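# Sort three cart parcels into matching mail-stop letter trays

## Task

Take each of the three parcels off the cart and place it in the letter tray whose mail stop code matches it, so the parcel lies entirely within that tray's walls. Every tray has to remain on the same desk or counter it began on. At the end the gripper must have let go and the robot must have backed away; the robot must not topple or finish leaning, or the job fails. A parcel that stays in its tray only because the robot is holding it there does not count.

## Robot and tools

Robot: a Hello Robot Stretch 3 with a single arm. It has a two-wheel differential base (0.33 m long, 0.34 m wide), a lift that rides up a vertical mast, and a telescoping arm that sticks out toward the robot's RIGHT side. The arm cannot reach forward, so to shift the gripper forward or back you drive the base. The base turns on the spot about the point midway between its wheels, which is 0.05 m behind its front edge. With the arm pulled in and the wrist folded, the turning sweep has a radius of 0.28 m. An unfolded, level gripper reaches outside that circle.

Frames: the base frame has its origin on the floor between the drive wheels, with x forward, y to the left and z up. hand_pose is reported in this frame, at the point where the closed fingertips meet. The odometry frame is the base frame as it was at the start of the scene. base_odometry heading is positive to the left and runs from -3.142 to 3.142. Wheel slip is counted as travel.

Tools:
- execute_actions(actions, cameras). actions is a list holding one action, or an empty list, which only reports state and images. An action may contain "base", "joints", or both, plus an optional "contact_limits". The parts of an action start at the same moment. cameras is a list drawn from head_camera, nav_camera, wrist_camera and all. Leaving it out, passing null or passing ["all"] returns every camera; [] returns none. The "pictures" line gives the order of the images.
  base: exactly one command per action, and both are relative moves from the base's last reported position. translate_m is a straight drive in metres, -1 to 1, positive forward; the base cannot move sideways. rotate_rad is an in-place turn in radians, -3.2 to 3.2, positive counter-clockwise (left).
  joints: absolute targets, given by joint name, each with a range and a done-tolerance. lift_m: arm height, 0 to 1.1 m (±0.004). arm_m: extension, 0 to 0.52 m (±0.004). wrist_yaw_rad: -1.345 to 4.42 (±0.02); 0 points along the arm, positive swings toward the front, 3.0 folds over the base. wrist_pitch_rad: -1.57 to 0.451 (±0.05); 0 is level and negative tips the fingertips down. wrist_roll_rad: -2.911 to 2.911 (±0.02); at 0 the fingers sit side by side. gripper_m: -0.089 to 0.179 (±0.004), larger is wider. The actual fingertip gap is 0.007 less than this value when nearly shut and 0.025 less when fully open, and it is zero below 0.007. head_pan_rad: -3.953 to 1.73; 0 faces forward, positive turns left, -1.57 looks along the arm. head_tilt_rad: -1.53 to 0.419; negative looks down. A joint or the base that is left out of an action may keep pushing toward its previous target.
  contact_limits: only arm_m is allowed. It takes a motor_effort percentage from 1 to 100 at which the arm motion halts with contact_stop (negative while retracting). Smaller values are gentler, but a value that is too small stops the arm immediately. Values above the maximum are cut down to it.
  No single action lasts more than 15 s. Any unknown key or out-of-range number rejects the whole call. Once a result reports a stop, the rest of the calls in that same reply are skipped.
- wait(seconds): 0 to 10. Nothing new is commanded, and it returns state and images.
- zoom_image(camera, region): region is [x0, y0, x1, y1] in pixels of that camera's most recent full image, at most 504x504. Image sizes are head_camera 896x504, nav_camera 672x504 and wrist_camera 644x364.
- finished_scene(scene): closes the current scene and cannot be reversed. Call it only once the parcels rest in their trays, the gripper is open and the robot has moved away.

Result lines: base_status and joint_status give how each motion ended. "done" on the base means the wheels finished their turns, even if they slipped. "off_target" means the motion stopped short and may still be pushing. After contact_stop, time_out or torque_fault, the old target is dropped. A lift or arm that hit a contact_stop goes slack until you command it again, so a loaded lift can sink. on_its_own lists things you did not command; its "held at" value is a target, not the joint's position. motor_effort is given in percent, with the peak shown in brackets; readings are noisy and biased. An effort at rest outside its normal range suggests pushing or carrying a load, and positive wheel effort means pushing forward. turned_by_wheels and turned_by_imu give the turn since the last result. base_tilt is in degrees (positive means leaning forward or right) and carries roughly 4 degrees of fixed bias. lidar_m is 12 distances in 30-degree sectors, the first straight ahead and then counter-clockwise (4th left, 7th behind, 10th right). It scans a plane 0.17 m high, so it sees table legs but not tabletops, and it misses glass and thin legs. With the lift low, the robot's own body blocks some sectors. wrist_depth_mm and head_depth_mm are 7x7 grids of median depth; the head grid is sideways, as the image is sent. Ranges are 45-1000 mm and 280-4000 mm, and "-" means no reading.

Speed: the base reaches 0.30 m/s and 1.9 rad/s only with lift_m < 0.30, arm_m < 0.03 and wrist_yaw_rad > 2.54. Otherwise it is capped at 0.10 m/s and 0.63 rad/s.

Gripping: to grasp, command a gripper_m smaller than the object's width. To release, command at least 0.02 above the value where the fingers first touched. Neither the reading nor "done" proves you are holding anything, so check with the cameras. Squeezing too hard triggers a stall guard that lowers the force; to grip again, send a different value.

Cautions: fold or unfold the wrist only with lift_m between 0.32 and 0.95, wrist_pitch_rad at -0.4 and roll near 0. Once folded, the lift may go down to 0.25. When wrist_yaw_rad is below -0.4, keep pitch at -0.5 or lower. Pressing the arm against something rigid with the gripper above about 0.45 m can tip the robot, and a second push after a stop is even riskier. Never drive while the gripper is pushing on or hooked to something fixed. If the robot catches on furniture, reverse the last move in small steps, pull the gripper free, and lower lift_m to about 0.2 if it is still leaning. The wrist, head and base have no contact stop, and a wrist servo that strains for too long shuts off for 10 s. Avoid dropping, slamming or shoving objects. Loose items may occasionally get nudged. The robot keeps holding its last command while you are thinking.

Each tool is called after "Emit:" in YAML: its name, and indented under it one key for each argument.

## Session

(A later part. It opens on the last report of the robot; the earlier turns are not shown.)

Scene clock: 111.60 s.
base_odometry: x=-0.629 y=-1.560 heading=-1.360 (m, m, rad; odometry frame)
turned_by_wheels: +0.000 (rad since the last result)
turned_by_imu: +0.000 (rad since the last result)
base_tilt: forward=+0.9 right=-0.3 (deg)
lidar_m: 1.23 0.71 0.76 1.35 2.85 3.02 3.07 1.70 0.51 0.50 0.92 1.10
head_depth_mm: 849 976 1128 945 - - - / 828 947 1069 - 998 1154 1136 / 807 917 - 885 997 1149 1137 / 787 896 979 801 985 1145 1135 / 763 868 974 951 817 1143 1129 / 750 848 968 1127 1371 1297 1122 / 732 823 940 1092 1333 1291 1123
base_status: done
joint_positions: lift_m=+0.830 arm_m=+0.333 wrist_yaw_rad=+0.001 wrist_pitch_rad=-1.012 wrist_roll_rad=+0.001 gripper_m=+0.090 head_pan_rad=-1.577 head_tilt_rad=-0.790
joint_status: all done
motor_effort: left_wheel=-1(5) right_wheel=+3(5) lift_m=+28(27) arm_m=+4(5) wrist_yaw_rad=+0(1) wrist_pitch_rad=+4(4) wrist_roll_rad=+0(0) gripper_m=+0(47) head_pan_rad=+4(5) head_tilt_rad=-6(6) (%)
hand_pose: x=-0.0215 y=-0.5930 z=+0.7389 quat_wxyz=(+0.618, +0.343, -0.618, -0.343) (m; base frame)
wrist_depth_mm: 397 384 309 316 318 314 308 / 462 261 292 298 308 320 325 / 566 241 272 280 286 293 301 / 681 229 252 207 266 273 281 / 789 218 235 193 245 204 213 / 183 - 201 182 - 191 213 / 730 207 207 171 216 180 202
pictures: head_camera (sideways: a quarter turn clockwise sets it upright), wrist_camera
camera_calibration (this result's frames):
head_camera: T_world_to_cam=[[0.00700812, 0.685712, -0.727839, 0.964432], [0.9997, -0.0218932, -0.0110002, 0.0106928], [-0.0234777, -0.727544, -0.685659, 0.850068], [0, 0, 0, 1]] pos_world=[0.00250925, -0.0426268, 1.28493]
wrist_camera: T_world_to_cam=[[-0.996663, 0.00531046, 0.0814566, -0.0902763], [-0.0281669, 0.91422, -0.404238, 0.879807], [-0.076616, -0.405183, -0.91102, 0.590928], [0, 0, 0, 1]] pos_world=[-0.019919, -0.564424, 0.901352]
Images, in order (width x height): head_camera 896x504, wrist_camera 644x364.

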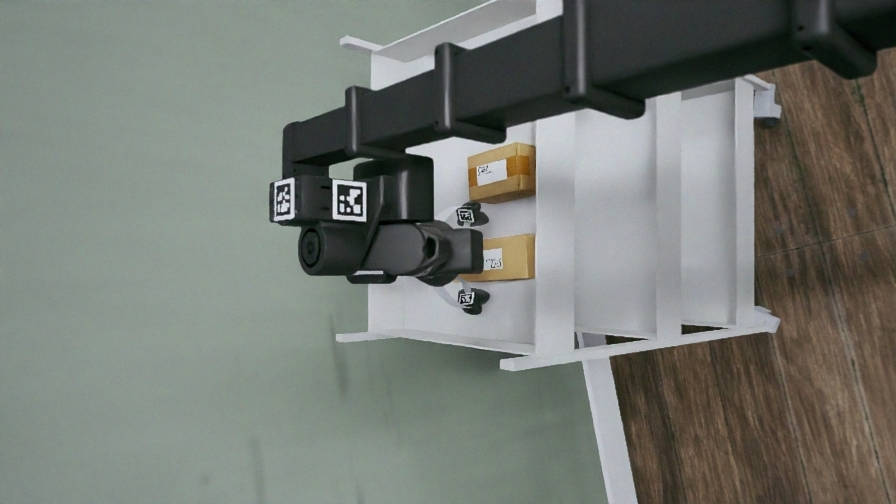

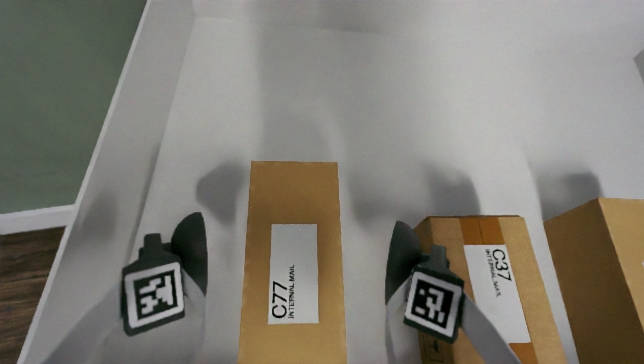

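Emit:
execute_actions:
  actions:
    - {"joints":{"lift_m":0.783,"gripper_m":0.08}}
  cameras: ["wrist_camera"]

Emit:
execute_actions:
  actions:
    - {"joints":{"gripper_m":0.02}}
  cameras: ["head_camera","wrist_camera"]

Scene clock: 119.37 s.
base_odometry: x=-0.629 y=-1.560 heading=-1.360 (m, m, rad; odometry frame)
turned_by_wheels: +0.000 (rad since the last result)
turned_by_imu: +0.000 (rad since the last result)
base_tilt: forward=+1.0 right=-0.4 (deg)
lidar_m: 1.23 0.70 0.76 1.35 2.84 3.05 3.08 1.70 0.51 0.50 0.92 1.09
head_depth_mm: 843 972 1133 909 810 - - / 825 942 1081 963 - 1156 1141 / 803 912 1036 796 997 1151 1135 / 790 893 1006 - 995 1150 1135 / 765 869 972 944 814 1148 1129 / 748 843 968 1132 1380 1311 1125 / 732 822 940 1097 1320 1304 1128
base_status: not commanded
joint_positions: lift_m=+0.783 arm_m=+0.333 wrist_yaw_rad=+0.001 wrist_pitch_rad=-1.012 wrist_roll_rad=+0.001 gripper_m=+0.080 head_pan_rad=-1.577 head_tilt_rad=-0.790
joint_status: all done
motor_effort: left_wheel=-2(1) right_wheel=+2(3) lift_m=+28(23) arm_m=+3(4) wrist_yaw_rad=+0(1) wrist_pitch_rad=+4(4) wrist_roll_rad=+0(0) gripper_m=+0(48) head_pan_rad=+5(5) head_tilt_rad=-7(6) (%)
hand_pose: x=-0.0215 y=-0.5930 z=+0.6919 quat_wxyz=(+0.618, +0.343, -0.618, -0.343) (m; base frame)
wrist_depth_mm: 379 215 254 262 269 277 286 / 168 219 234 241 249 257 265 / 161 209 214 164 230 238 243 / 160 199 199 153 215 220 224 / 163 188 143 143 198 153 159 / 165 177 133 135 - 145 146 / 163 165 127 127 174 137 138
pictures: wrist_camera
camera_calibration (this result's frames):
wrist_camera: T_world_to_cam=[[-0.996663, 0.00531015, 0.0814568, -0.0864485], [-0.0281673, 0.91422, -0.404238, 0.860812], [-0.076616, -0.405183, -0.91102, 0.548114], [0, 0, 0, 1]] pos_world=[-0.019919, -0.564426, 0.854357]
Images, in order (width x height): wrist_camera 644x364.

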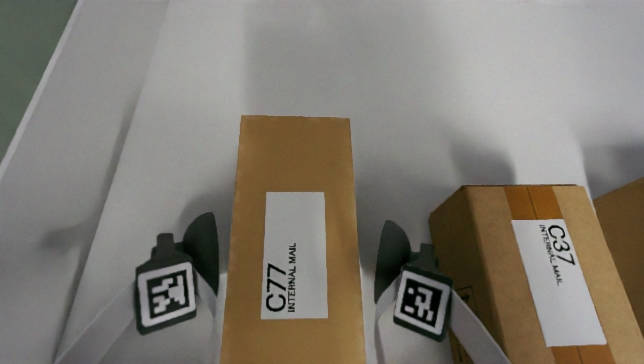

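Scene clock: 120.47 s.
base_odometry: x=-0.629 y=-1.560 heading=-1.360 (m, m, rad; odometry frame)
turned_by_wheels: +0.000 (rad since the last result)
turned_by_imu: +0.000 (rad since the last result)
base_tilt: forward=+1.0 right=-0.3 (deg)
lidar_m: 1.23 0.70 0.76 1.35 2.84 3.03 3.08 1.70 0.51 0.50 0.92 1.10
head_depth_mm: 848 977 1133 916 814 - - / 826 948 1073 960 - 1158 1136 / 805 917 1025 796 995 1143 1133 / 789 893 1002 - 990 1148 1132 / 768 869 970 951 811 1148 1127 / 749 846 966 1125 1391 1303 1127 / 731 826 939 1092 1314 1304 1135
base_status: not commanded
joint_positions: lift_m=+0.783 arm_m=+0.333 wrist_yaw_rad=+0.001 wrist_pitch_rad=-1.012 wrist_roll_rad=+0.001 gripper_m=+0.021 head_pan_rad=-1.577 head_tilt_rad=-0.790
joint_status: all done
motor_effort: left_wheel=-2(2) right_wheel=+2(3) lift_m=+28(28) arm_m=+4(4) wrist_yaw_rad=+0(0) wrist_pitch_rad=+4(4) wrist_roll_rad=+0(0) gripper_m=-17(89) head_pan_rad=+4(5) head_tilt_rad=-6(6) (%)
hand_pose: x=-0.0215 y=-0.5930 z=+0.6919 quat_wxyz=(+0.618, +0.343, -0.618, -0.343) (m; base frame)
wrist_depth_mm: 382 215 253 261 269 280 289 / 168 219 233 241 250 254 263 / 161 209 216 162 230 237 242 / 161 198 199 150 214 220 225 / 163 188 140 140 200 153 159 / 165 178 131 132 187 145 146 / 163 168 125 125 175 138 137
pictures: head_camera (sideways: a quarter turn clockwise sets it upright), wrist_camera
camera_calibration (this result's frames):
head_camera: T_world_to_cam=[[0.00700804, 0.685712, -0.727839, 0.964432], [0.9997, -0.0218931, -0.0110002, 0.0106928], [-0.0234776, -0.727544, -0.685659, 0.850068], [0, 0, 0, 1]] pos_world=[0.00250925, -0.0426268, 1.28493]
wrist_camera: T_world_to_cam=[[-0.996663, 0.00530787, 0.0814566, -0.0864484], [-0.0281693, 0.91422, -0.404238, 0.860807], [-0.0766149, -0.405183, -0.91102, 0.548103], [0, 0, 0, 1]] pos_world=[-0.0199188, -0.564426, 0.854345]
Images, in order (width x height): head_camera 896x504, wrist_camera 644x364.

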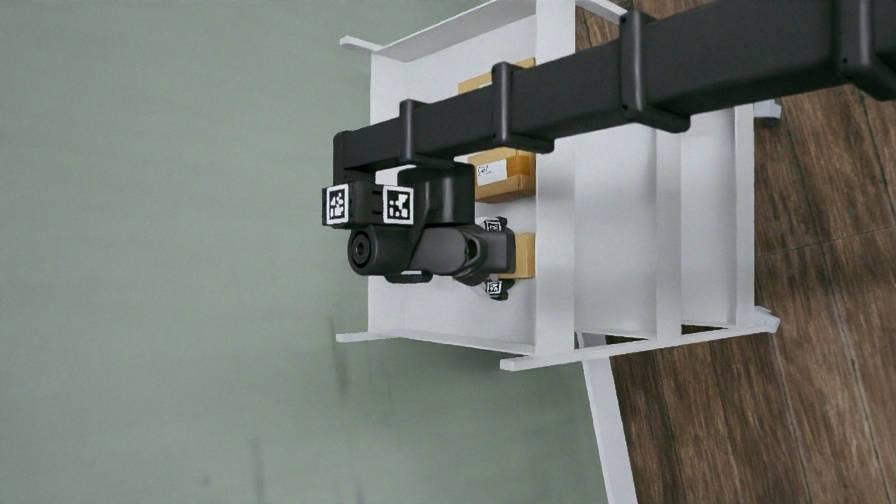

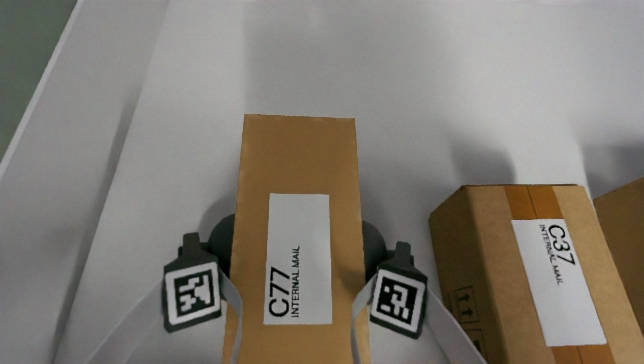

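Emit:
execute_actions:
  actions:
    - {"joints":{"lift_m":0.90,"gripper_m":0.0,"head_pan_rad":0.9,"head_tilt_rad":-0.45}}

Scene clock: 129.27 s.
base_odometry: x=-0.629 y=-1.560 heading=-1.360 (m, m, rad; odometry frame)
turned_by_wheels: +0.000 (rad since the last result)
turned_by_imu: +0.000 (rad since the last result)
base_tilt: forward=+1.1 right=-0.3 (deg)
lidar_m: 1.23 0.71 0.76 1.35 2.85 3.01 3.09 1.70 0.51 0.50 0.92 1.10
head_depth_mm: 1054 1115 1178 1140 1271 1417 1360 / 1114 1185 1265 989 869 1047 1244 / 1197 1276 1359 989 795 876 985 / 1286 1378 1431 978 873 967 1067 / 1388 1497 1554 979 973 1082 1244 / 1504 1656 1694 1041 1091 1220 1339 / 1645 1830 1649 1116 1238 1442 1345
base_status: not commanded
joint_positions: lift_m=+0.900 arm_m=+0.333 wrist_yaw_rad=+0.001 wrist_pitch_rad=-1.012 wrist_roll_rad=+0.001 gripper_m=+0.007 head_pan_rad=+0.893 head_tilt_rad=-0.458
joint_status: gripper_m off_target (ended at +0.007, target +0.000); the others done
on_its_own: gripper_m is held at +0.006, not at your +0.000, by its stall guard, which is still easing
motor_effort: left_wheel=-1(2) right_wheel=+3(3) lift_m=+41(40) arm_m=+4(4) wrist_yaw_rad=+0(1) wrist_pitch_rad=+4(4) wrist_roll_rad=+0(0) gripper_m=-23(93) head_pan_rad=+5(52) head_tilt_rad=+5(33) (%)
hand_pose: x=-0.0215 y=-0.5930 z=+0.8084 quat_wxyz=(+0.618, +0.343, -0.618, -0.343) (m; base frame)
wrist_depth_mm: 402 420 343 433 475 526 565 / 462 483 364 376 373 371 353 / 554 573 336 161 369 377 375 / 688 699 318 149 341 349 355 / 897 308 139 140 321 325 334 / 858 286 130 132 258 282 268 / 823 266 125 125 255 268 249
pictures: head_camera (sideways: a quarter turn clockwise sets it upright), nav_camera (sideways: a quarter turn counterclockwise sets it upright), wrist_camera
camera_calibration (this result's frames):
head_camera: T_world_to_cam=[[-0.259822, -0.318155, -0.91174, 1.20584], [-0.767084, 0.641525, -0.00526373, 0.0140054], [0.586579, 0.698014, -0.410734, 0.488663], [0, 0, 0, 1]] pos_world=[0.0374064, 0.0335642, 1.30019]
nav_camera: T_world_to_cam=[[0.280529, 0.358925, 0.890212, -1.11765], [0.79374, -0.608237, -0.00489272, 0.0565701], [0.539704, 0.70797, -0.455521, 0.54658], [0, 0, 0, 1]] pos_world=[-0.0263608, 0.0485976, 1.2442]
wrist_camera: T_world_to_cam=[[-0.996663, 0.00530754, 0.0814568, -0.095942], [-0.0281697, 0.91422, -0.404238, 0.90792], [-0.0766149, -0.405183, -0.91102, 0.654275], [0, 0, 0, 1]] pos_world=[-0.0199187, -0.564428, 0.970888]
Images, in order (width x height): head_camera 896x504, nav_camera 672x504, wrist_camera 644x364.

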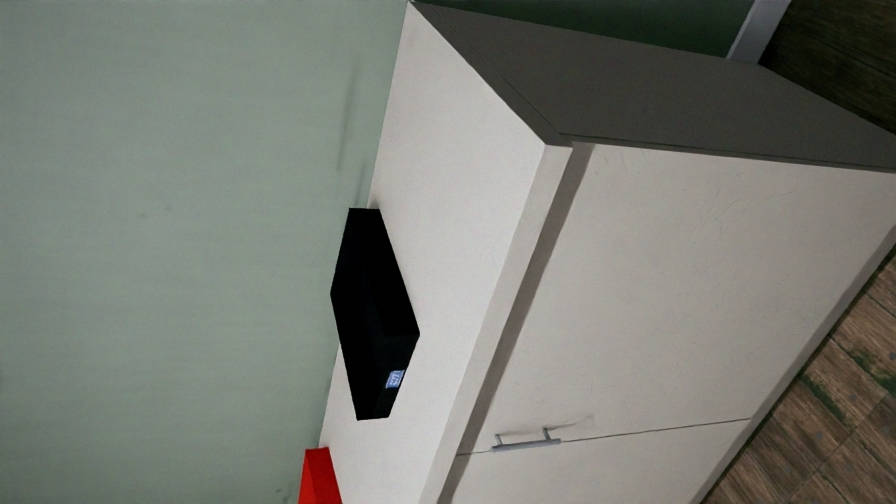

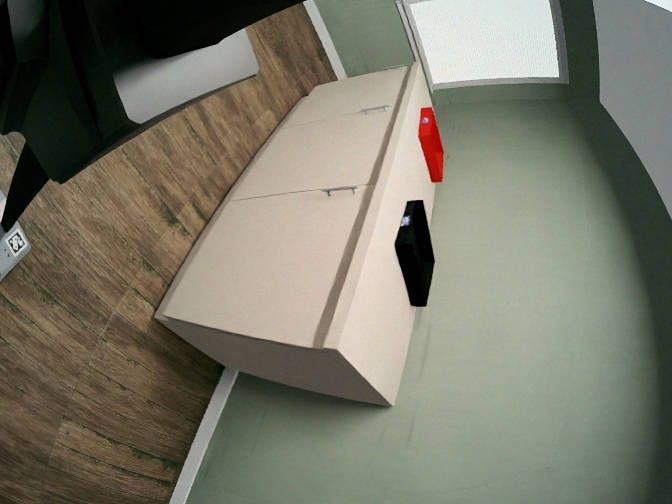

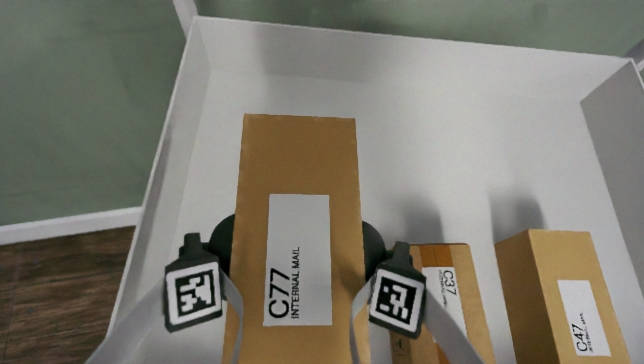

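Emit:
execute_actions:
  actions:
    - {"base":{"rotate_rad":1.49},"joints":{"lift_m":1.09,"arm_m":0.02,"gripper_m":0.018,"head_pan_rad":-0.6,"head_tilt_rad":-0.5}}
  cameras: ["nav_camera","wrist_camera"]

Emit:
execute_actions:
  actions:
    - {"base":{"translate_m":0.888},"joints":{"head_pan_rad":-1.2,"head_tilt_rad":-0.6}}
  cameras: ["nav_camera"]

Emit:
execute_actions:
  actions:
    - {"base":{"rotate_rad":0.345},"joints":{"head_pan_rad":-1.4,"head_tilt_rad":-0.6}}

Scene clock: 168.87 s.
base_odometry: x=-0.629 y=-1.560 heading=+0.130 (m, m, rad; odometry frame)
turned_by_wheels: +1.490 (rad since the last result)
turned_by_imu: +1.483 (rad since the last result)
base_tilt: forward=+1.1 right=-0.3 (deg)
lidar_m: 1.17 2.69 2.93 3.09 1.95 0.53 0.50 0.50 1.05 1.23 0.71 0.73
head_depth_mm: 1052 1122 1187 1069 1298 1472 1322 / 1118 1199 1263 906 876 1078 1256 / 1198 1283 1342 902 821 913 1022 / 1293 1400 1416 899 905 1010 1153 / 1399 1507 1420 954 1008 1136 1276 / 1514 1651 1564 1020 1133 1302 1320 / 1670 1838 1549 1103 1295 1503 1305
base_status: done
joint_positions: lift_m=+1.090 arm_m=+0.020 wrist_yaw_rad=+0.001 wrist_pitch_rad=-1.012 wrist_roll_rad=+0.001 gripper_m=+0.019 head_pan_rad=-0.593 head_tilt_rad=-0.494
joint_status: all done
motor_effort: left_wheel=-2(5) right_wheel=+3(8) lift_m=+42(42) arm_m=-5(8) wrist_yaw_rad=+0(0) wrist_pitch_rad=+4(4) wrist_roll_rad=+0(1) gripper_m=-18(18) head_pan_rad=-4(51) head_tilt_rad=-4(12) (%)
hand_pose: x=-0.0215 y=-0.2806 z=+0.9984 quat_wxyz=(+0.618, +0.343, -0.618, -0.343) (m; base frame)
wrist_depth_mm: 810 - - - - - 791 / 765 - - - - - 806 / 726 - - 160 - - 835 / 700 - - 150 - - 871 / 869 - 140 140 - - 896 / - - 130 132 - - 917 / - - 125 125 - - 938
pictures: nav_camera (sideways: a quarter turn counterclockwise sets it upright), wrist_camera
camera_calibration (this result's frames):
nav_camera: T_world_to_cam=[[0.407594, -0.266645, 0.873366, -1.09645], [-0.53878, -0.842427, -0.00575369, 0.0658191], [0.737281, -0.468207, -0.487031, 0.586376], [0, 0, 0, 1]] pos_world=[0.0500454, 0.0376301, 1.24356]
wrist_camera: T_world_to_cam=[[-0.996662, 0.00529851, 0.0814624, -0.113085], [-0.0281802, 0.91422, -0.404238, 0.699116], [-0.0766164, -0.405184, -0.911019, 0.953949], [0, 0, 0, 1]] pos_world=[-0.0199181, -0.252022, 1.16089]
Images, in order (width x height): nav_camera 672x504, wrist_camera 644x364.

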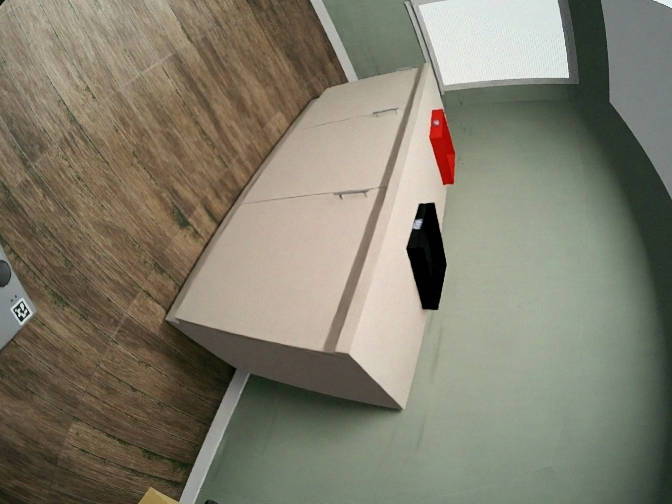

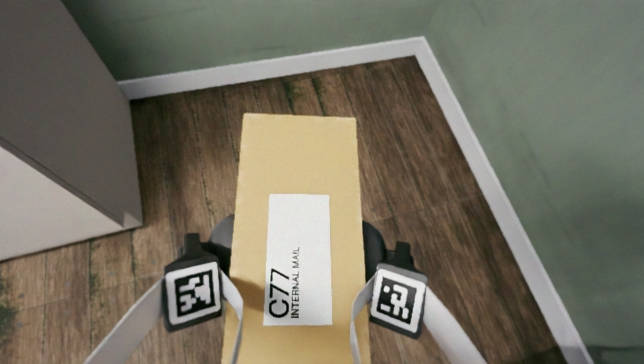

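Scene clock: 179.07 s.
base_odometry: x=+0.252 y=-1.445 heading=+0.130 (m, m, rad; odometry frame)
turned_by_wheels: +0.000 (rad since the last result)
turned_by_imu: +0.002 (rad since the last result)
base_tilt: forward=+0.8 right=-0.4 (deg)
lidar_m: 0.67 1.98 2.06 3.41 3.66 2.08 1.37 1.76 0.44 0.37 0.37 0.41
head_depth_mm: 784 853 934 770 578 - 284 / 788 866 938 741 556 470 569 / 790 869 932 738 554 470 588 / 800 873 926 733 552 481 577 / 797 876 946 716 549 482 594 / 804 883 963 733 549 481 594 / 807 888 960 732 546 479 600
base_status: done
joint_positions: lift_m=+1.090 arm_m=+0.020 wrist_yaw_rad=+0.001 wrist_pitch_rad=-1.012 wrist_roll_rad=+0.001 gripper_m=+0.019 head_pan_rad=-1.193 head_tilt_rad=-0.592
joint_status: all done
motor_effort: left_wheel=-2(2) right_wheel=+3(7) lift_m=+41(41) arm_m=-5(5) wrist_yaw_rad=+0(1) wrist_pitch_rad=+4(4) wrist_roll_rad=+0(0) gripper_m=-18(17) head_pan_rad=-3(45) head_tilt_rad=-5(19) (%)
hand_pose: x=-0.0215 y=-0.2806 z=+0.9984 quat_wxyz=(+0.618, +0.343, -0.618, -0.343) (m; base frame)
wrist_depth_mm: 302 312 328 341 354 364 376 / 294 299 305 316 324 333 344 / 274 280 281 160 307 332 - / 258 264 264 150 469 666 - / 251 349 139 140 832 - - / 413 480 130 132 - - - / 678 - 125 125 - - -
pictures: nav_camera (sideways: a quarter turn counterclockwise sets it upright)
camera_calibration (this result's frames):
nav_camera: T_world_to_cam=[[0.216724, -0.527775, 0.82127, -1.02736], [-0.920532, -0.390583, -0.00808368, 0.0711803], [0.325041, -0.754253, -0.570483, 0.697468], [0, 0, 0, 1]] pos_world=[0.0614709, 0.0116564, 1.2422]
Images, in order (width x height): nav_camera 672x504.

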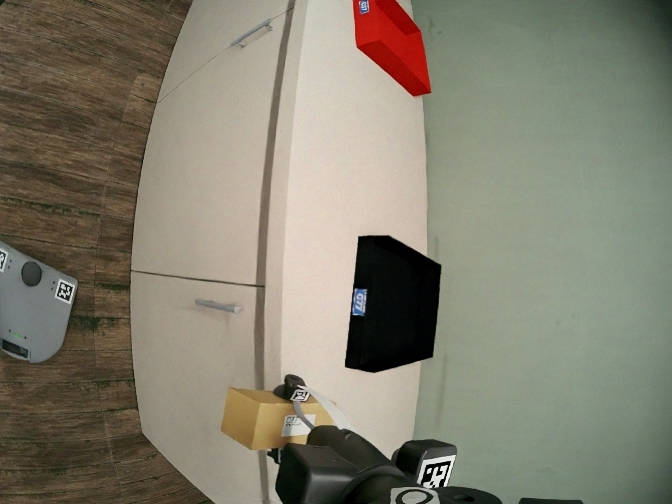

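Scene clock: 180.83 s.
base_odometry: x=+0.252 y=-1.445 heading=+0.475 (m, m, rad; odometry frame)
turned_by_wheels: +0.345 (rad since the last result)
turned_by_imu: +0.343 (rad since the last result)
base_tilt: forward=+1.0 right=-0.4 (deg)
lidar_m: 1.99 2.07 2.58 3.33 2.38 1.38 1.37 0.51 0.38 0.37 0.38 0.53
head_depth_mm: 750 - - - - - 561 / 780 855 931 - - - 573 / 799 872 928 739 583 321 572 / 807 894 967 700 552 483 599 / 827 915 984 737 552 519 622 / 846 931 1008 736 547 537 647 / 863 956 1028 732 547 554 673
base_status: done
joint_positions: lift_m=+1.090 arm_m=+0.020 wrist_yaw_rad=+0.001 wrist_pitch_rad=-1.012 wrist_roll_rad=+0.001 gripper_m=+0.019 head_pan_rad=-1.393 head_tilt_rad=-0.593
joint_status: all done
motor_effort: left_wheel=-2(4) right_wheel=+3(5) lift_m=+41(41) arm_m=-5(5) wrist_yaw_rad=+0(0) wrist_pitch_rad=+4(4) wrist_roll_rad=+0(0) gripper_m=-17(18) head_pan_rad=-5(27) head_tilt_rad=-5(5) (%)
hand_pose: x=-0.0215 y=-0.2806 z=+0.9984 quat_wxyz=(+0.618, +0.343, -0.618, -0.343) (m; base frame)
wrist_depth_mm: 314 323 330 332 338 366 375 / 291 300 306 319 328 332 346 / 273 281 283 160 300 313 319 / 263 267 264 150 281 287 296 / 490 471 140 140 396 387 305 / - - 130 132 626 690 - / - - 125 126 - - -
pictures: head_camera (sideways: a quarter turn clockwise sets it upright), nav_camera (sideways: a quarter turn counterclockwise sets it upright), wrist_camera
camera_calibration (this result's frames):
head_camera: T_world_to_cam=[[-0.0909133, 0.521427, -0.848439, 1.12224], [0.987152, 0.159599, -0.00769189, 0.00646462], [0.131399, -0.838238, -0.529237, 0.645636], [0, 0, 0, 1]] pos_world=[0.010809, -0.0450019, 1.2939]
nav_camera: T_world_to_cam=[[0.107545, -0.560551, 0.821107, -1.02648], [-0.979797, -0.199831, -0.00809034, 0.0715505], [0.168618, -0.803648, -0.570718, 0.698727], [0, 0, 0, 1]] pos_world=[0.0626799, 0.000435632, 1.2422]
wrist_camera: T_world_to_cam=[[-0.996662, 0.00529644, 0.0814636, -0.113087], [-0.0281826, 0.91422, -0.404238, 0.699108], [-0.0766167, -0.405184, -0.911019, 0.953952], [0, 0, 0, 1]] pos_world=[-0.0199179, -0.252013, 1.16089]
Images, in order (width x height): head_camera 896x504, nav_camera 672x504, wrist_camera 644x364.

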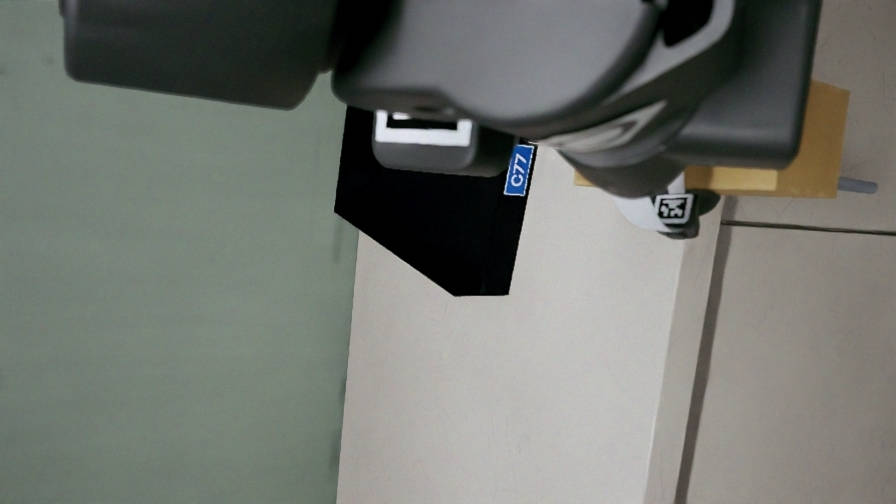

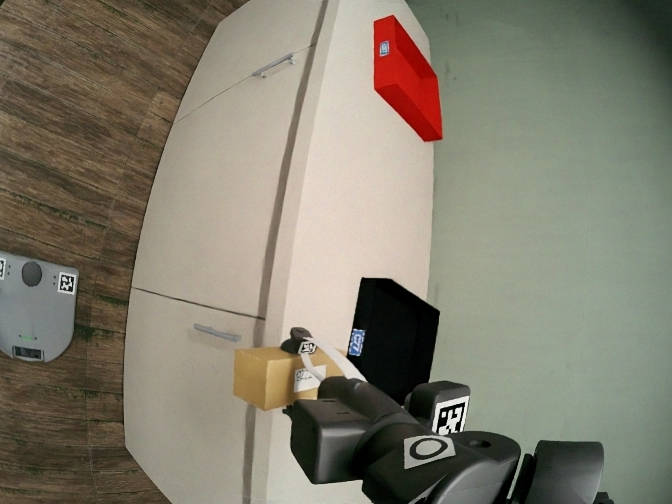

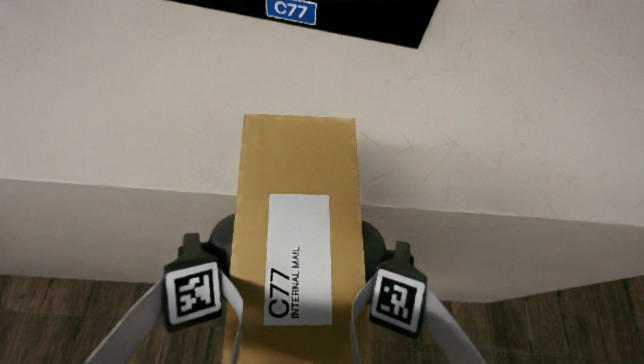

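Emit:
zoom_image:
  camera: "nav_camera"
  region: [340, 0, 480, 150]

Region (340, 0, 480, 150) of nav_camera's 672x504 image, scaled by 3.360, with more detail than that image has; it fills the left 470 columns of this view, and the rest is white.

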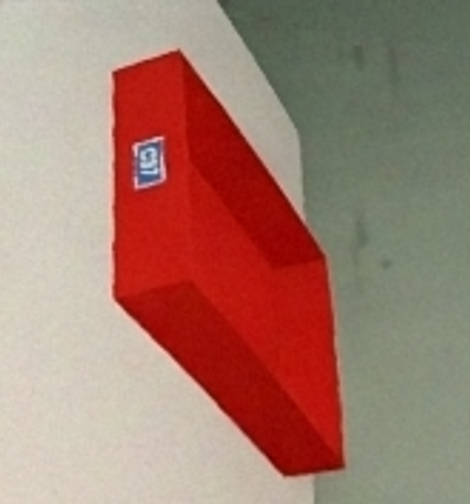

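Emit:
execute_actions:
  actions:
    - {"joints":{"lift_m":1.1,"wrist_pitch_rad":-0.7,"arm_m":0.41,"head_pan_rad":-1.3,"head_tilt_rad":-0.45}}

Scene clock: 197.30 s.
base_odometry: x=+0.252 y=-1.445 heading=+0.475 (m, m, rad; odometry frame)
turned_by_wheels: +0.000 (rad since the last result)
turned_by_imu: +0.000 (rad since the last result)
base_tilt: forward=+0.9 right=-0.2 (deg)
lidar_m: 1.99 2.07 2.58 3.32 2.38 1.38 1.38 0.51 0.38 0.37 0.38 0.53
head_depth_mm: 773 808 890 845 664 508 417 / 793 851 914 818 664 505 429 / 816 872 943 917 663 505 442 / 836 898 968 981 635 502 489 / 859 929 1005 973 662 501 512 / 890 959 1035 974 662 500 537 / 918 987 1080 963 659 501 563
base_status: not commanded
joint_positions: lift_m=+1.100 arm_m=+0.410 wrist_yaw_rad=+0.001 wrist_pitch_rad=-0.725 wrist_roll_rad=+0.001 gripper_m=+0.019 head_pan_rad=-1.307 head_tilt_rad=-0.458
joint_status: all done
motor_effort: left_wheel=-1(1) right_wheel=+3(3) lift_m=+41(41) arm_m=+4(6) wrist_yaw_rad=+0(0) wrist_pitch_rad=+8(10) wrist_roll_rad=+0(0) gripper_m=-17(17) head_pan_rad=+4(18) head_tilt_rad=+5(23) (%)
hand_pose: x=-0.0214 y=-0.7305 z=+1.0506 quat_wxyz=(+0.661, +0.251, -0.661, -0.251) (m; base frame)
wrist_depth_mm: 343 337 330 327 321 322 314 / 387 378 373 369 364 359 354 / 417 411 405 162 412 408 404 / 345 350 302 150 331 394 409 / 310 305 140 140 340 344 362 / 279 258 130 132 312 300 319 / 258 252 125 125 271 273 291
pictures: head_camera (sideways: a quarter turn clockwise sets it upright), nav_camera (sideways: a quarter turn counterclockwise sets it upright), wrist_camera
camera_calibration (this result's frames):
head_camera: T_world_to_cam=[[-0.10437, 0.397128, -0.911809, 1.20498], [0.970047, 0.242861, -0.00526062, 0.00340486], [0.219354, -0.885047, -0.41058, 0.490704], [0, 0, 0, 1]] pos_world=[0.0148228, -0.0450621, 1.3002]
nav_camera: T_world_to_cam=[[0.125156, -0.437861, 0.890288, -1.1168], [-0.958811, -0.284002, -0.00488865, 0.0672554], [0.254984, -0.853007, -0.455371, 0.548122], [0, 0, 0, 1]] pos_world=[0.0644973, -0.00235166, 1.2442]
wrist_camera: T_world_to_cam=[[-0.996687, 0.0279683, 0.0763771, -0.0929654], [-0.0281885, 0.762053, -0.646901, 1.2753], [-0.0762961, -0.646911, -0.758739, 0.482623], [0, 0, 0, 1]] pos_world=[-0.0198865, -0.65703, 1.19828]
Images, in order (width x height): head_camera 896x504, nav_camera 672x504, wrist_camera 644x364.

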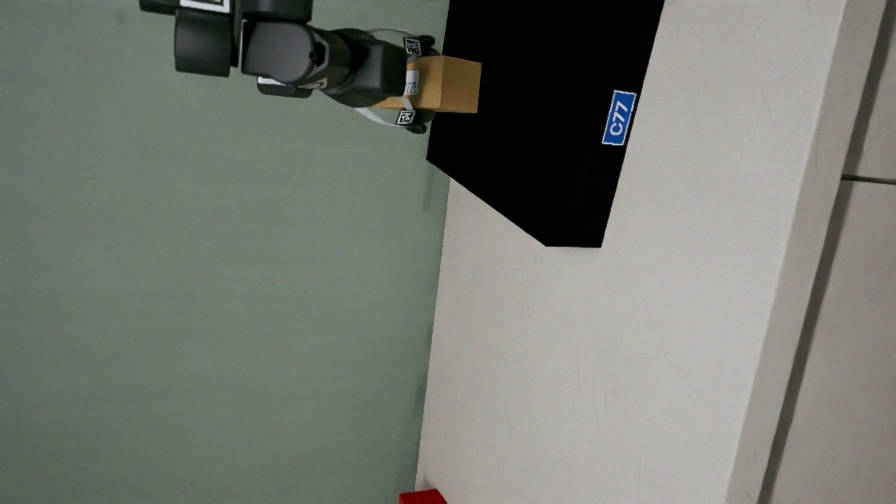

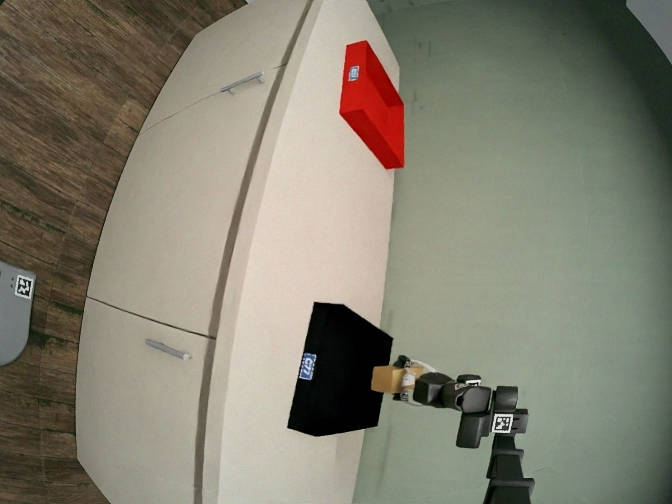

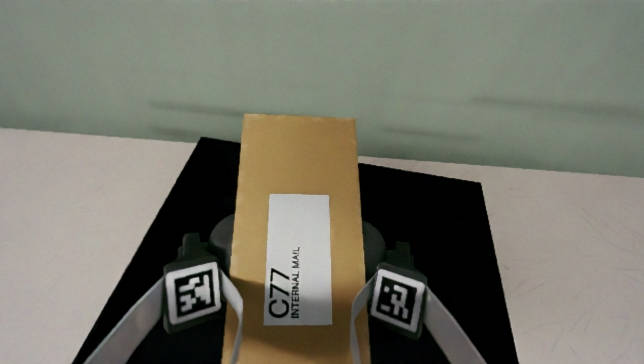

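Emit:
execute_actions:
  actions:
    - {"joints":{"lift_m":1.05,"wrist_pitch_rad":-1.0}}
  cameras: ["head_camera","wrist_camera"]

Scene clock: 204.27 s.
base_odometry: x=+0.252 y=-1.445 heading=+0.475 (m, m, rad; odometry frame)
turned_by_wheels: +0.000 (rad since the last result)
turned_by_imu: +0.000 (rad since the last result)
base_tilt: forward=+1.0 right=-0.4 (deg)
lidar_m: 1.98 2.07 2.59 3.33 2.39 1.38 1.37 0.51 0.38 0.37 0.38 0.53
head_depth_mm: 771 820 - 857 648 506 419 / 790 850 909 890 631 505 430 / 816 873 938 919 660 503 441 / 841 899 967 982 638 504 489 / 863 928 1001 978 662 502 511 / 886 963 1033 970 661 500 537 / 919 996 1078 969 660 499 564
base_status: not commanded
joint_positions: lift_m=+1.050 arm_m=+0.410 wrist_yaw_rad=+0.001 wrist_pitch_rad=-1.010 wrist_roll_rad=+0.001 gripper_m=+0.019 head_pan_rad=-1.307 head_tilt_rad=-0.458
joint_status: all done
motor_effort: left_wheel=-1(1) right_wheel=+3(3) lift_m=+29(39) arm_m=+5(5) wrist_yaw_rad=+0(0) wrist_pitch_rad=+3(8) wrist_roll_rad=+0(0) gripper_m=-17(17) head_pan_rad=+5(4) head_tilt_rad=+5(5) (%)
hand_pose: x=-0.0215 y=-0.6706 z=+0.9591 quat_wxyz=(+0.619, +0.342, -0.619, -0.342) (m; base frame)
wrist_depth_mm: 264 222 272 278 269 250 318 / 244 216 257 263 268 264 288 / 179 227 234 161 248 247 265 / 174 215 217 150 234 230 244 / 181 204 140 140 220 218 227 / 185 194 130 132 208 204 172 / 178 183 125 125 192 194 163
pictures: head_camera (sideways: a quarter turn clockwise sets it upright), wrist_camera
camera_calibration (this result's frames):
head_camera: T_world_to_cam=[[-0.10437, 0.397128, -0.911809, 1.20498], [0.970047, 0.242861, -0.00526062, 0.00340486], [0.219354, -0.885047, -0.410581, 0.490704], [0, 0, 0, 1]] pos_world=[0.0148228, -0.0450621, 1.3002]
wrist_camera: T_world_to_cam=[[-0.996662, 0.00554576, 0.0814486, -0.107644], [-0.0281311, 0.913256, -0.406414, 1.04118], [-0.0766373, -0.407349, -0.910051, 0.757764], [0, 0, 0, 1]] pos_world=[-0.0199226, -0.641594, 1.12152]
Images, in order (width x height): head_camera 896x504, wrist_camera 644x364.

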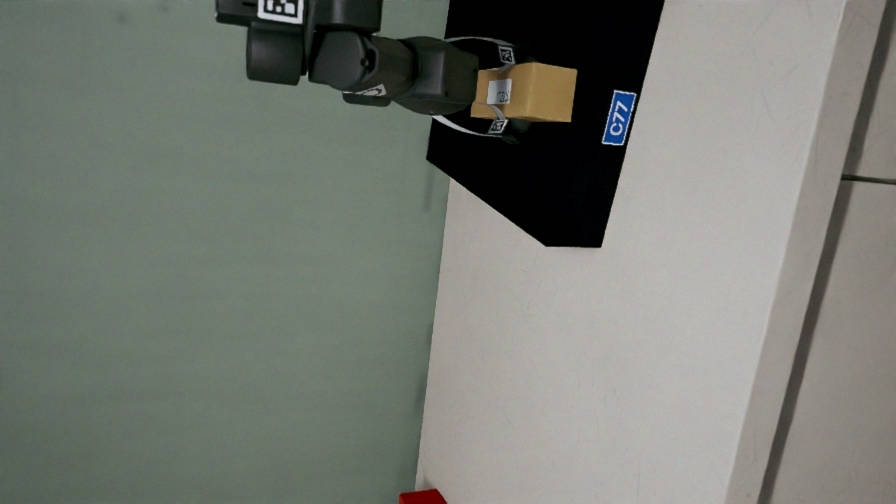

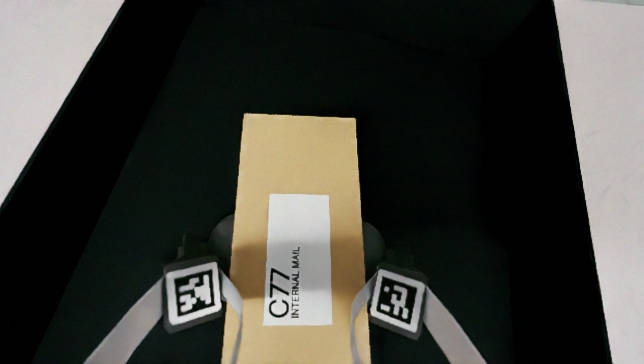

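Need ~0.017 lower.

Emit:
execute_actions:
  actions:
    - {"joints":{"lift_m":1.033}}
  cameras: []

Emit:
execute_actions:
  actions:
    - {"joints":{"gripper_m":0.09,"head_pan_rad":-0.75,"head_tilt_rad":-0.4}}
  cameras: ["head_camera","wrist_camera"]

Scene clock: 209.13 s.
base_odometry: x=+0.252 y=-1.445 heading=+0.475 (m, m, rad; odometry frame)
turned_by_wheels: +0.000 (rad since the last result)
turned_by_imu: +0.000 (rad since the last result)
base_tilt: forward=+1.0 right=-0.4 (deg)
lidar_m: 1.99 2.07 2.58 3.32 2.38 1.38 1.38 0.51 0.38 0.37 0.38 0.53
head_depth_mm: 772 818 - 843 664 504 419 / 791 847 909 886 630 506 430 / 814 876 941 918 659 501 441 / 841 902 969 983 634 502 488 / 863 925 1005 973 663 503 512 / 892 958 1043 966 659 499 536 / 917 994 1084 966 657 501 563
base_status: not commanded
joint_positions: lift_m=+1.033 arm_m=+0.410 wrist_yaw_rad=+0.001 wrist_pitch_rad=-1.010 wrist_roll_rad=+0.001 gripper_m=+0.019 head_pan_rad=-1.307 head_tilt_rad=-0.458
joint_status: all done
motor_effort: left_wheel=-1(1) right_wheel=+3(3) lift_m=+29(28) arm_m=+4(4) wrist_yaw_rad=-1(0) wrist_pitch_rad=+3(3) wrist_roll_rad=+0(0) gripper_m=-17(18) head_pan_rad=+4(5) head_tilt_rad=+5(5) (%)
hand_pose: x=-0.0215 y=-0.6705 z=+0.9421 quat_wxyz=(+0.619, +0.342, -0.619, -0.342) (m; base frame)
wrist_depth_mm: 241 207 254 259 262 250 288 / 165 218 234 241 248 247 260 / 167 211 214 161 229 230 193 / 173 198 198 150 214 215 175 / 179 187 140 140 202 202 163 / 172 178 130 132 191 191 153 / 165 168 125 125 175 180 144
pictures: none
No camera images: the call's "cameras" was empty. Leave "cameras" out to get every camera's image.

Scene clock: 210.33 s.
base_odometry: x=+0.252 y=-1.445 heading=+0.475 (m, m, rad; odometry frame)
turned_by_wheels: +0.000 (rad since the last result)
turned_by_imu: +0.000 (rad since the last result)
base_tilt: forward=+1.0 right=-0.3 (deg)
lidar_m: 1.98 2.06 2.58 3.31 2.38 1.38 1.38 0.51 0.38 0.37 0.38 0.53
head_depth_mm: 920 958 1010 1033 727 534 436 / 1008 1050 1111 1117 723 534 475 / 1099 1167 1228 1030 723 535 561 / 1220 1298 1397 1109 719 587 653 / 1365 1463 1590 1030 716 704 779 / 1557 1693 1837 1025 770 854 969 / 1763 1870 1981 1100 929 1076 1290
base_status: not commanded
joint_positions: lift_m=+1.033 arm_m=+0.410 wrist_yaw_rad=+0.001 wrist_pitch_rad=-1.010 wrist_roll_rad=+0.001 gripper_m=+0.090 head_pan_rad=-0.757 head_tilt_rad=-0.409
joint_status: all done
motor_effort: left_wheel=-1(1) right_wheel=+3(3) lift_m=+29(29) arm_m=+4(4) wrist_yaw_rad=+0(0) wrist_pitch_rad=+3(3) wrist_roll_rad=+0(0) gripper_m=+0(79) head_pan_rad=+5(45) head_tilt_rad=+6(15) (%)
hand_pose: x=-0.0215 y=-0.6705 z=+0.9421 quat_wxyz=(+0.619, +0.342, -0.619, -0.342) (m; base frame)
wrist_depth_mm: 242 208 254 261 262 250 287 / 166 217 236 240 249 250 261 / 167 211 215 164 230 230 192 / 173 198 198 154 214 216 177 / 179 188 144 143 203 201 163 / 172 - 134 134 - 191 153 / 167 166 127 127 176 179 145
pictures: head_camera (sideways: a quarter turn clockwise sets it upright), wrist_camera
camera_calibration (this result's frames):
head_camera: T_world_to_cam=[[-0.263635, 0.253016, -0.930849, 1.2308], [0.70037, 0.713767, -0.00434865, 0.00386292], [0.663309, -0.653085, -0.365378, 0.429172], [0, 0, 0, 1]] pos_world=[0.0371017, -0.0338817, 1.30251]
wrist_camera: T_world_to_cam=[[-0.996662, 0.00552136, 0.0814507, -0.106276], [-0.0281284, 0.913393, -0.406107, 1.03399], [-0.0766387, -0.407042, -0.910189, 0.742631], [0, 0, 0, 1]] pos_world=[-0.0199229, -0.641571, 1.1045]
Images, in order (width x height): head_camera 896x504, wrist_camera 644x364.

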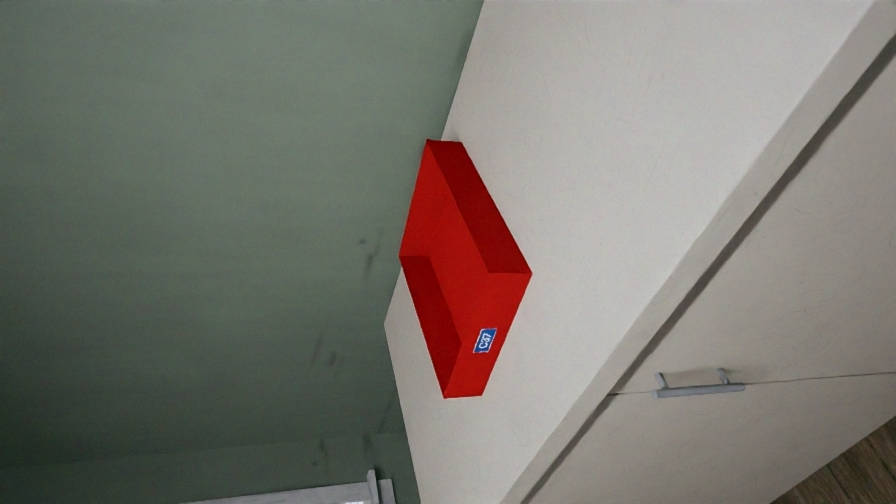

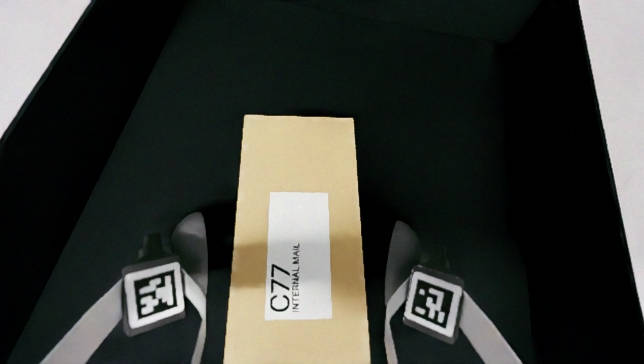

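Emit:
zoom_image:
  camera: "head_camera"
  region: [450, 310, 520, 370]

Emit:
execute_actions:
  actions:
    - {"joints":{"lift_m":1.1,"wrist_pitch_rad":-0.8}}
  cameras: []

Region (450, 310, 520, 370) of head_camera's 896x504 image, scaled by 7.200, with more detail than that image has; it fills the top 432 rows of this view, and the rest is white.

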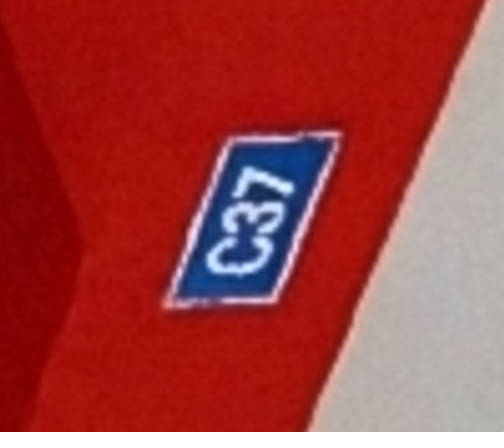

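Scene clock: 217.40 s.
base_odometry: x=+0.252 y=-1.445 heading=+0.475 (m, m, rad; odometry frame)
turned_by_wheels: +0.000 (rad since the last result)
turned_by_imu: +0.000 (rad since the last result)
base_tilt: forward=+0.9 right=-0.3 (deg)
lidar_m: 1.99 2.07 2.59 3.32 2.39 1.38 1.37 0.51 0.38 0.37 0.38 0.53
head_depth_mm: 918 966 1006 1033 725 535 435 / 1000 1053 1112 1116 724 534 474 / 1104 1163 1237 1036 726 535 561 / 1228 1298 1379 1105 716 587 655 / 1376 1474 1583 1031 718 700 781 / 1561 1692 1870 1029 767 851 971 / 1761 1878 1995 1093 932 1084 1273
base_status: not commanded
joint_positions: lift_m=+1.100 arm_m=+0.410 wrist_yaw_rad=+0.001 wrist_pitch_rad=-0.817 wrist_roll_rad=+0.001 gripper_m=+0.090 head_pan_rad=-0.757 head_tilt_rad=-0.409
joint_status: all done
motor_effort: left_wheel=-1(1) right_wheel=+3(3) lift_m=+40(39) arm_m=+3(4) wrist_yaw_rad=+0(1) wrist_pitch_rad=+5(6) wrist_roll_rad=+0(0) gripper_m=+0(0) head_pan_rad=+5(4) head_tilt_rad=+5(5) (%)
hand_pose: x=-0.0214 y=-0.7126 z=+1.0352 quat_wxyz=(+0.649, +0.281, -0.649, -0.281) (m; base frame)
wrist_depth_mm: 366 361 355 349 341 335 333 / 407 399 404 396 386 380 381 / 345 356 325 322 325 400 417 / 315 311 325 334 338 346 370 / 285 277 296 303 314 313 327 / 264 - 265 270 - 283 300 / 244 240 243 211 258 261 275
pictures: none
No camera images: the call's "cameras" was empty. Leave "cameras" out to get every camera's image.

Emit:
execute_actions:
  actions:
    - {"base":{"rotate_rad":-0.509},"joints":{"arm_m":0.25}}
  cameras: []

Emit:
execute_actions:
  actions:
    - {"base":{"translate_m":-0.757},"joints":{"arm_m":0.1,"head_pan_rad":-1.57,"head_tilt_rad":-0.7}}
  cameras: []

Emit:
execute_actions:
  actions:
    - {"base":{"rotate_rad":-1.326},"joints":{"arm_m":0.3,"lift_m":0.93,"wrist_pitch_rad":-1.0}}
  cameras: ["head_camera","wrist_camera"]

Scene clock: 240.20 s.
base_odometry: x=+0.252 y=-1.445 heading=-0.034 (m, m, rad; odometry frame)
turned_by_wheels: -0.509 (rad since the last result)
turned_by_imu: -0.507 (rad since the last result)
base_tilt: forward=+1.0 right=-0.3 (deg)
lidar_m: 0.54 1.99 2.07 2.59 3.80 2.34 1.38 1.37 0.50 0.38 0.37 0.38
head_depth_mm: 771 823 876 914 684 534 424 / 800 846 904 942 685 535 424 / 826 879 936 981 683 533 428 / 857 909 973 1022 718 532 448 / 884 943 1014 1056 719 531 461 / 918 987 1060 1097 717 529 510 / 947 1017 1099 1015 715 528 538
base_status: done
joint_positions: lift_m=+1.100 arm_m=+0.250 wrist_yaw_rad=+0.001 wrist_pitch_rad=-0.816 wrist_roll_rad=+0.001 gripper_m=+0.090 head_pan_rad=-0.757 head_tilt_rad=-0.409
joint_status: all done
motor_effort: left_wheel=+1(4) right_wheel=-2(9) lift_m=+40(40) arm_m=-5(7) wrist_yaw_rad=+0(1) wrist_pitch_rad=+6(5) wrist_roll_rad=-1(0) gripper_m=+0(0) head_pan_rad=+4(5) head_tilt_rad=+5(6) (%)
hand_pose: x=-0.0215 y=-0.5532 z=+1.0353 quat_wxyz=(+0.649, +0.281, -0.649, -0.281) (m; base frame)
wrist_depth_mm: 438 453 478 504 748 861 - / 371 397 413 434 452 - - / 326 358 370 378 395 - - / 306 323 331 337 347 362 - / 278 294 302 305 321 326 - / 260 - 274 281 - 294 302 / 239 244 252 257 262 269 277
pictures: none
No camera images: the call's "cameras" was empty. Leave "cameras" out to get every camera's image.

Scene clock: 248.93 s.
base_odometry: x=-0.505 y=-1.419 heading=-0.034 (m, m, rad; odometry frame)
turned_by_wheels: +0.000 (rad since the last result)
turned_by_imu: -0.002 (rad since the last result)
base_tilt: forward=+1.1 right=-0.3 (deg)
lidar_m: 1.06 2.67 2.51 3.35 3.38 1.45 0.65 0.65 1.16 1.34 0.73 0.75
head_depth_mm: - - 1471 1573 1609 1402 1186 / - - 1680 1834 1683 1399 1182 / - - - 1948 1680 1383 1179 / 1228 - - 1849 1687 1388 1177 / 1164 1292 1447 1691 1692 1378 1168 / 1104 1222 1375 1560 1668 1376 1173 / 1060 1170 1301 1468 1594 1375 1165
base_status: done
joint_positions: lift_m=+1.100 arm_m=+0.100 wrist_yaw_rad=+0.001 wrist_pitch_rad=-0.816 wrist_roll_rad=+0.001 gripper_m=+0.090 head_pan_rad=-1.563 head_tilt_rad=-0.691
joint_status: all done
motor_effort: left_wheel=+1(1) right_wheel=-2(8) lift_m=+40(40) arm_m=-5(7) wrist_yaw_rad=+0(1) wrist_pitch_rad=+5(6) wrist_roll_rad=+0(0) gripper_m=+0(0) head_pan_rad=-5(51) head_tilt_rad=-5(34) (%)
hand_pose: x=-0.0215 y=-0.4033 z=+1.0353 quat_wxyz=(+0.649, +0.281, -0.649, -0.281) (m; base frame)
wrist_depth_mm: 850 914 - - - 976 780 / 916 - - - - - 806 / 851 - - - - - 817 / 762 - - - - - 875 / 684 - - - - - 928 / 683 - - - - - 976 / 779 - - - - - -
pictures: none
No camera images: the call's "cameras" was empty. Leave "cameras" out to get every camera's image.

Scene clock: 251.97 s.
base_odometry: x=-0.505 y=-1.419 heading=-1.360 (m, m, rad; odometry frame)
turned_by_wheels: -1.326 (rad since the last result)
turned_by_imu: -1.320 (rad since the last result)
base_tilt: forward=+1.0 right=-0.4 (deg)
lidar_m: 1.31 0.73 0.84 1.51 2.67 2.86 2.99 2.01 0.67 0.64 0.67 1.30
head_depth_mm: 987 1111 1244 - 1664 1407 1187 / 964 1071 - 1067 1548 1358 1178 / 943 1044 - 1000 1102 1190 1176 / 923 1024 1132 939 1094 1245 1173 / 895 997 1139 1039 1105 1234 1174 / 874 978 1099 1076 1059 1308 1168 / 864 956 1068 1215 1418 1379 1170
base_status: done
joint_positions: lift_m=+0.930 arm_m=+0.300 wrist_yaw_rad=+0.001 wrist_pitch_rad=-1.006 wrist_roll_rad=+0.001 gripper_m=+0.090 head_pan_rad=-1.563 head_tilt_rad=-0.691
joint_status: all done
motor_effort: left_wheel=+1(4) right_wheel=-2(6) lift_m=+28(31) arm_m=+5(4) wrist_yaw_rad=+0(0) wrist_pitch_rad=+2(3) wrist_roll_rad=+0(0) gripper_m=+0(1) head_pan_rad=-4(4) head_tilt_rad=-5(6) (%)
hand_pose: x=-0.0215 y=-0.5616 z=+0.8396 quat_wxyz=(+0.620, +0.341, -0.619, -0.341) (m; base frame)
wrist_depth_mm: 593 428 448 462 481 781 862 / 665 407 418 429 437 923 - / 346 378 384 344 349 406 - / 314 343 334 345 325 366 - / 966 605 603 604 605 418 - / 887 - 914 831 - - - / 863 851 867 893 892 911 944
pictures: head_camera (sideways: a quarter turn clockwise sets it upright), wrist_camera
camera_calibration (this result's frames):
head_camera: T_world_to_cam=[[-0.00193358, 0.610365, -0.792118, 1.04827], [0.999915, -0.0090173, -0.00938908, 0.00859522], [-0.0128735, -0.792069, -0.610296, 0.751972], [0, 0, 0, 1]] pos_world=[0.00311295, -0.0441352, 1.28936]
wrist_camera: T_world_to_cam=[[-0.996661, 0.00606934, 0.0814204, -0.0982202], [-0.0279621, 0.911552, -0.410232, 0.895288], [-0.0767088, -0.411139, -0.908339, 0.689879], [0, 0, 0, 1]] pos_world=[-0.0199383, -0.531869, 1.00192]
Images, in order (width x height): head_camera 896x504, wrist_camera 644x364.

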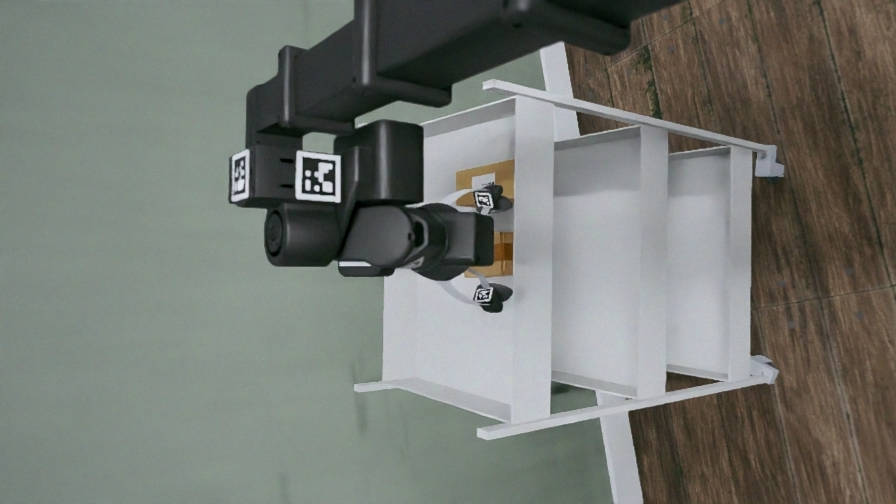

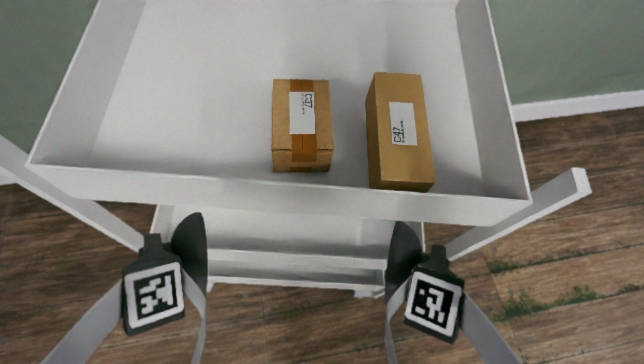

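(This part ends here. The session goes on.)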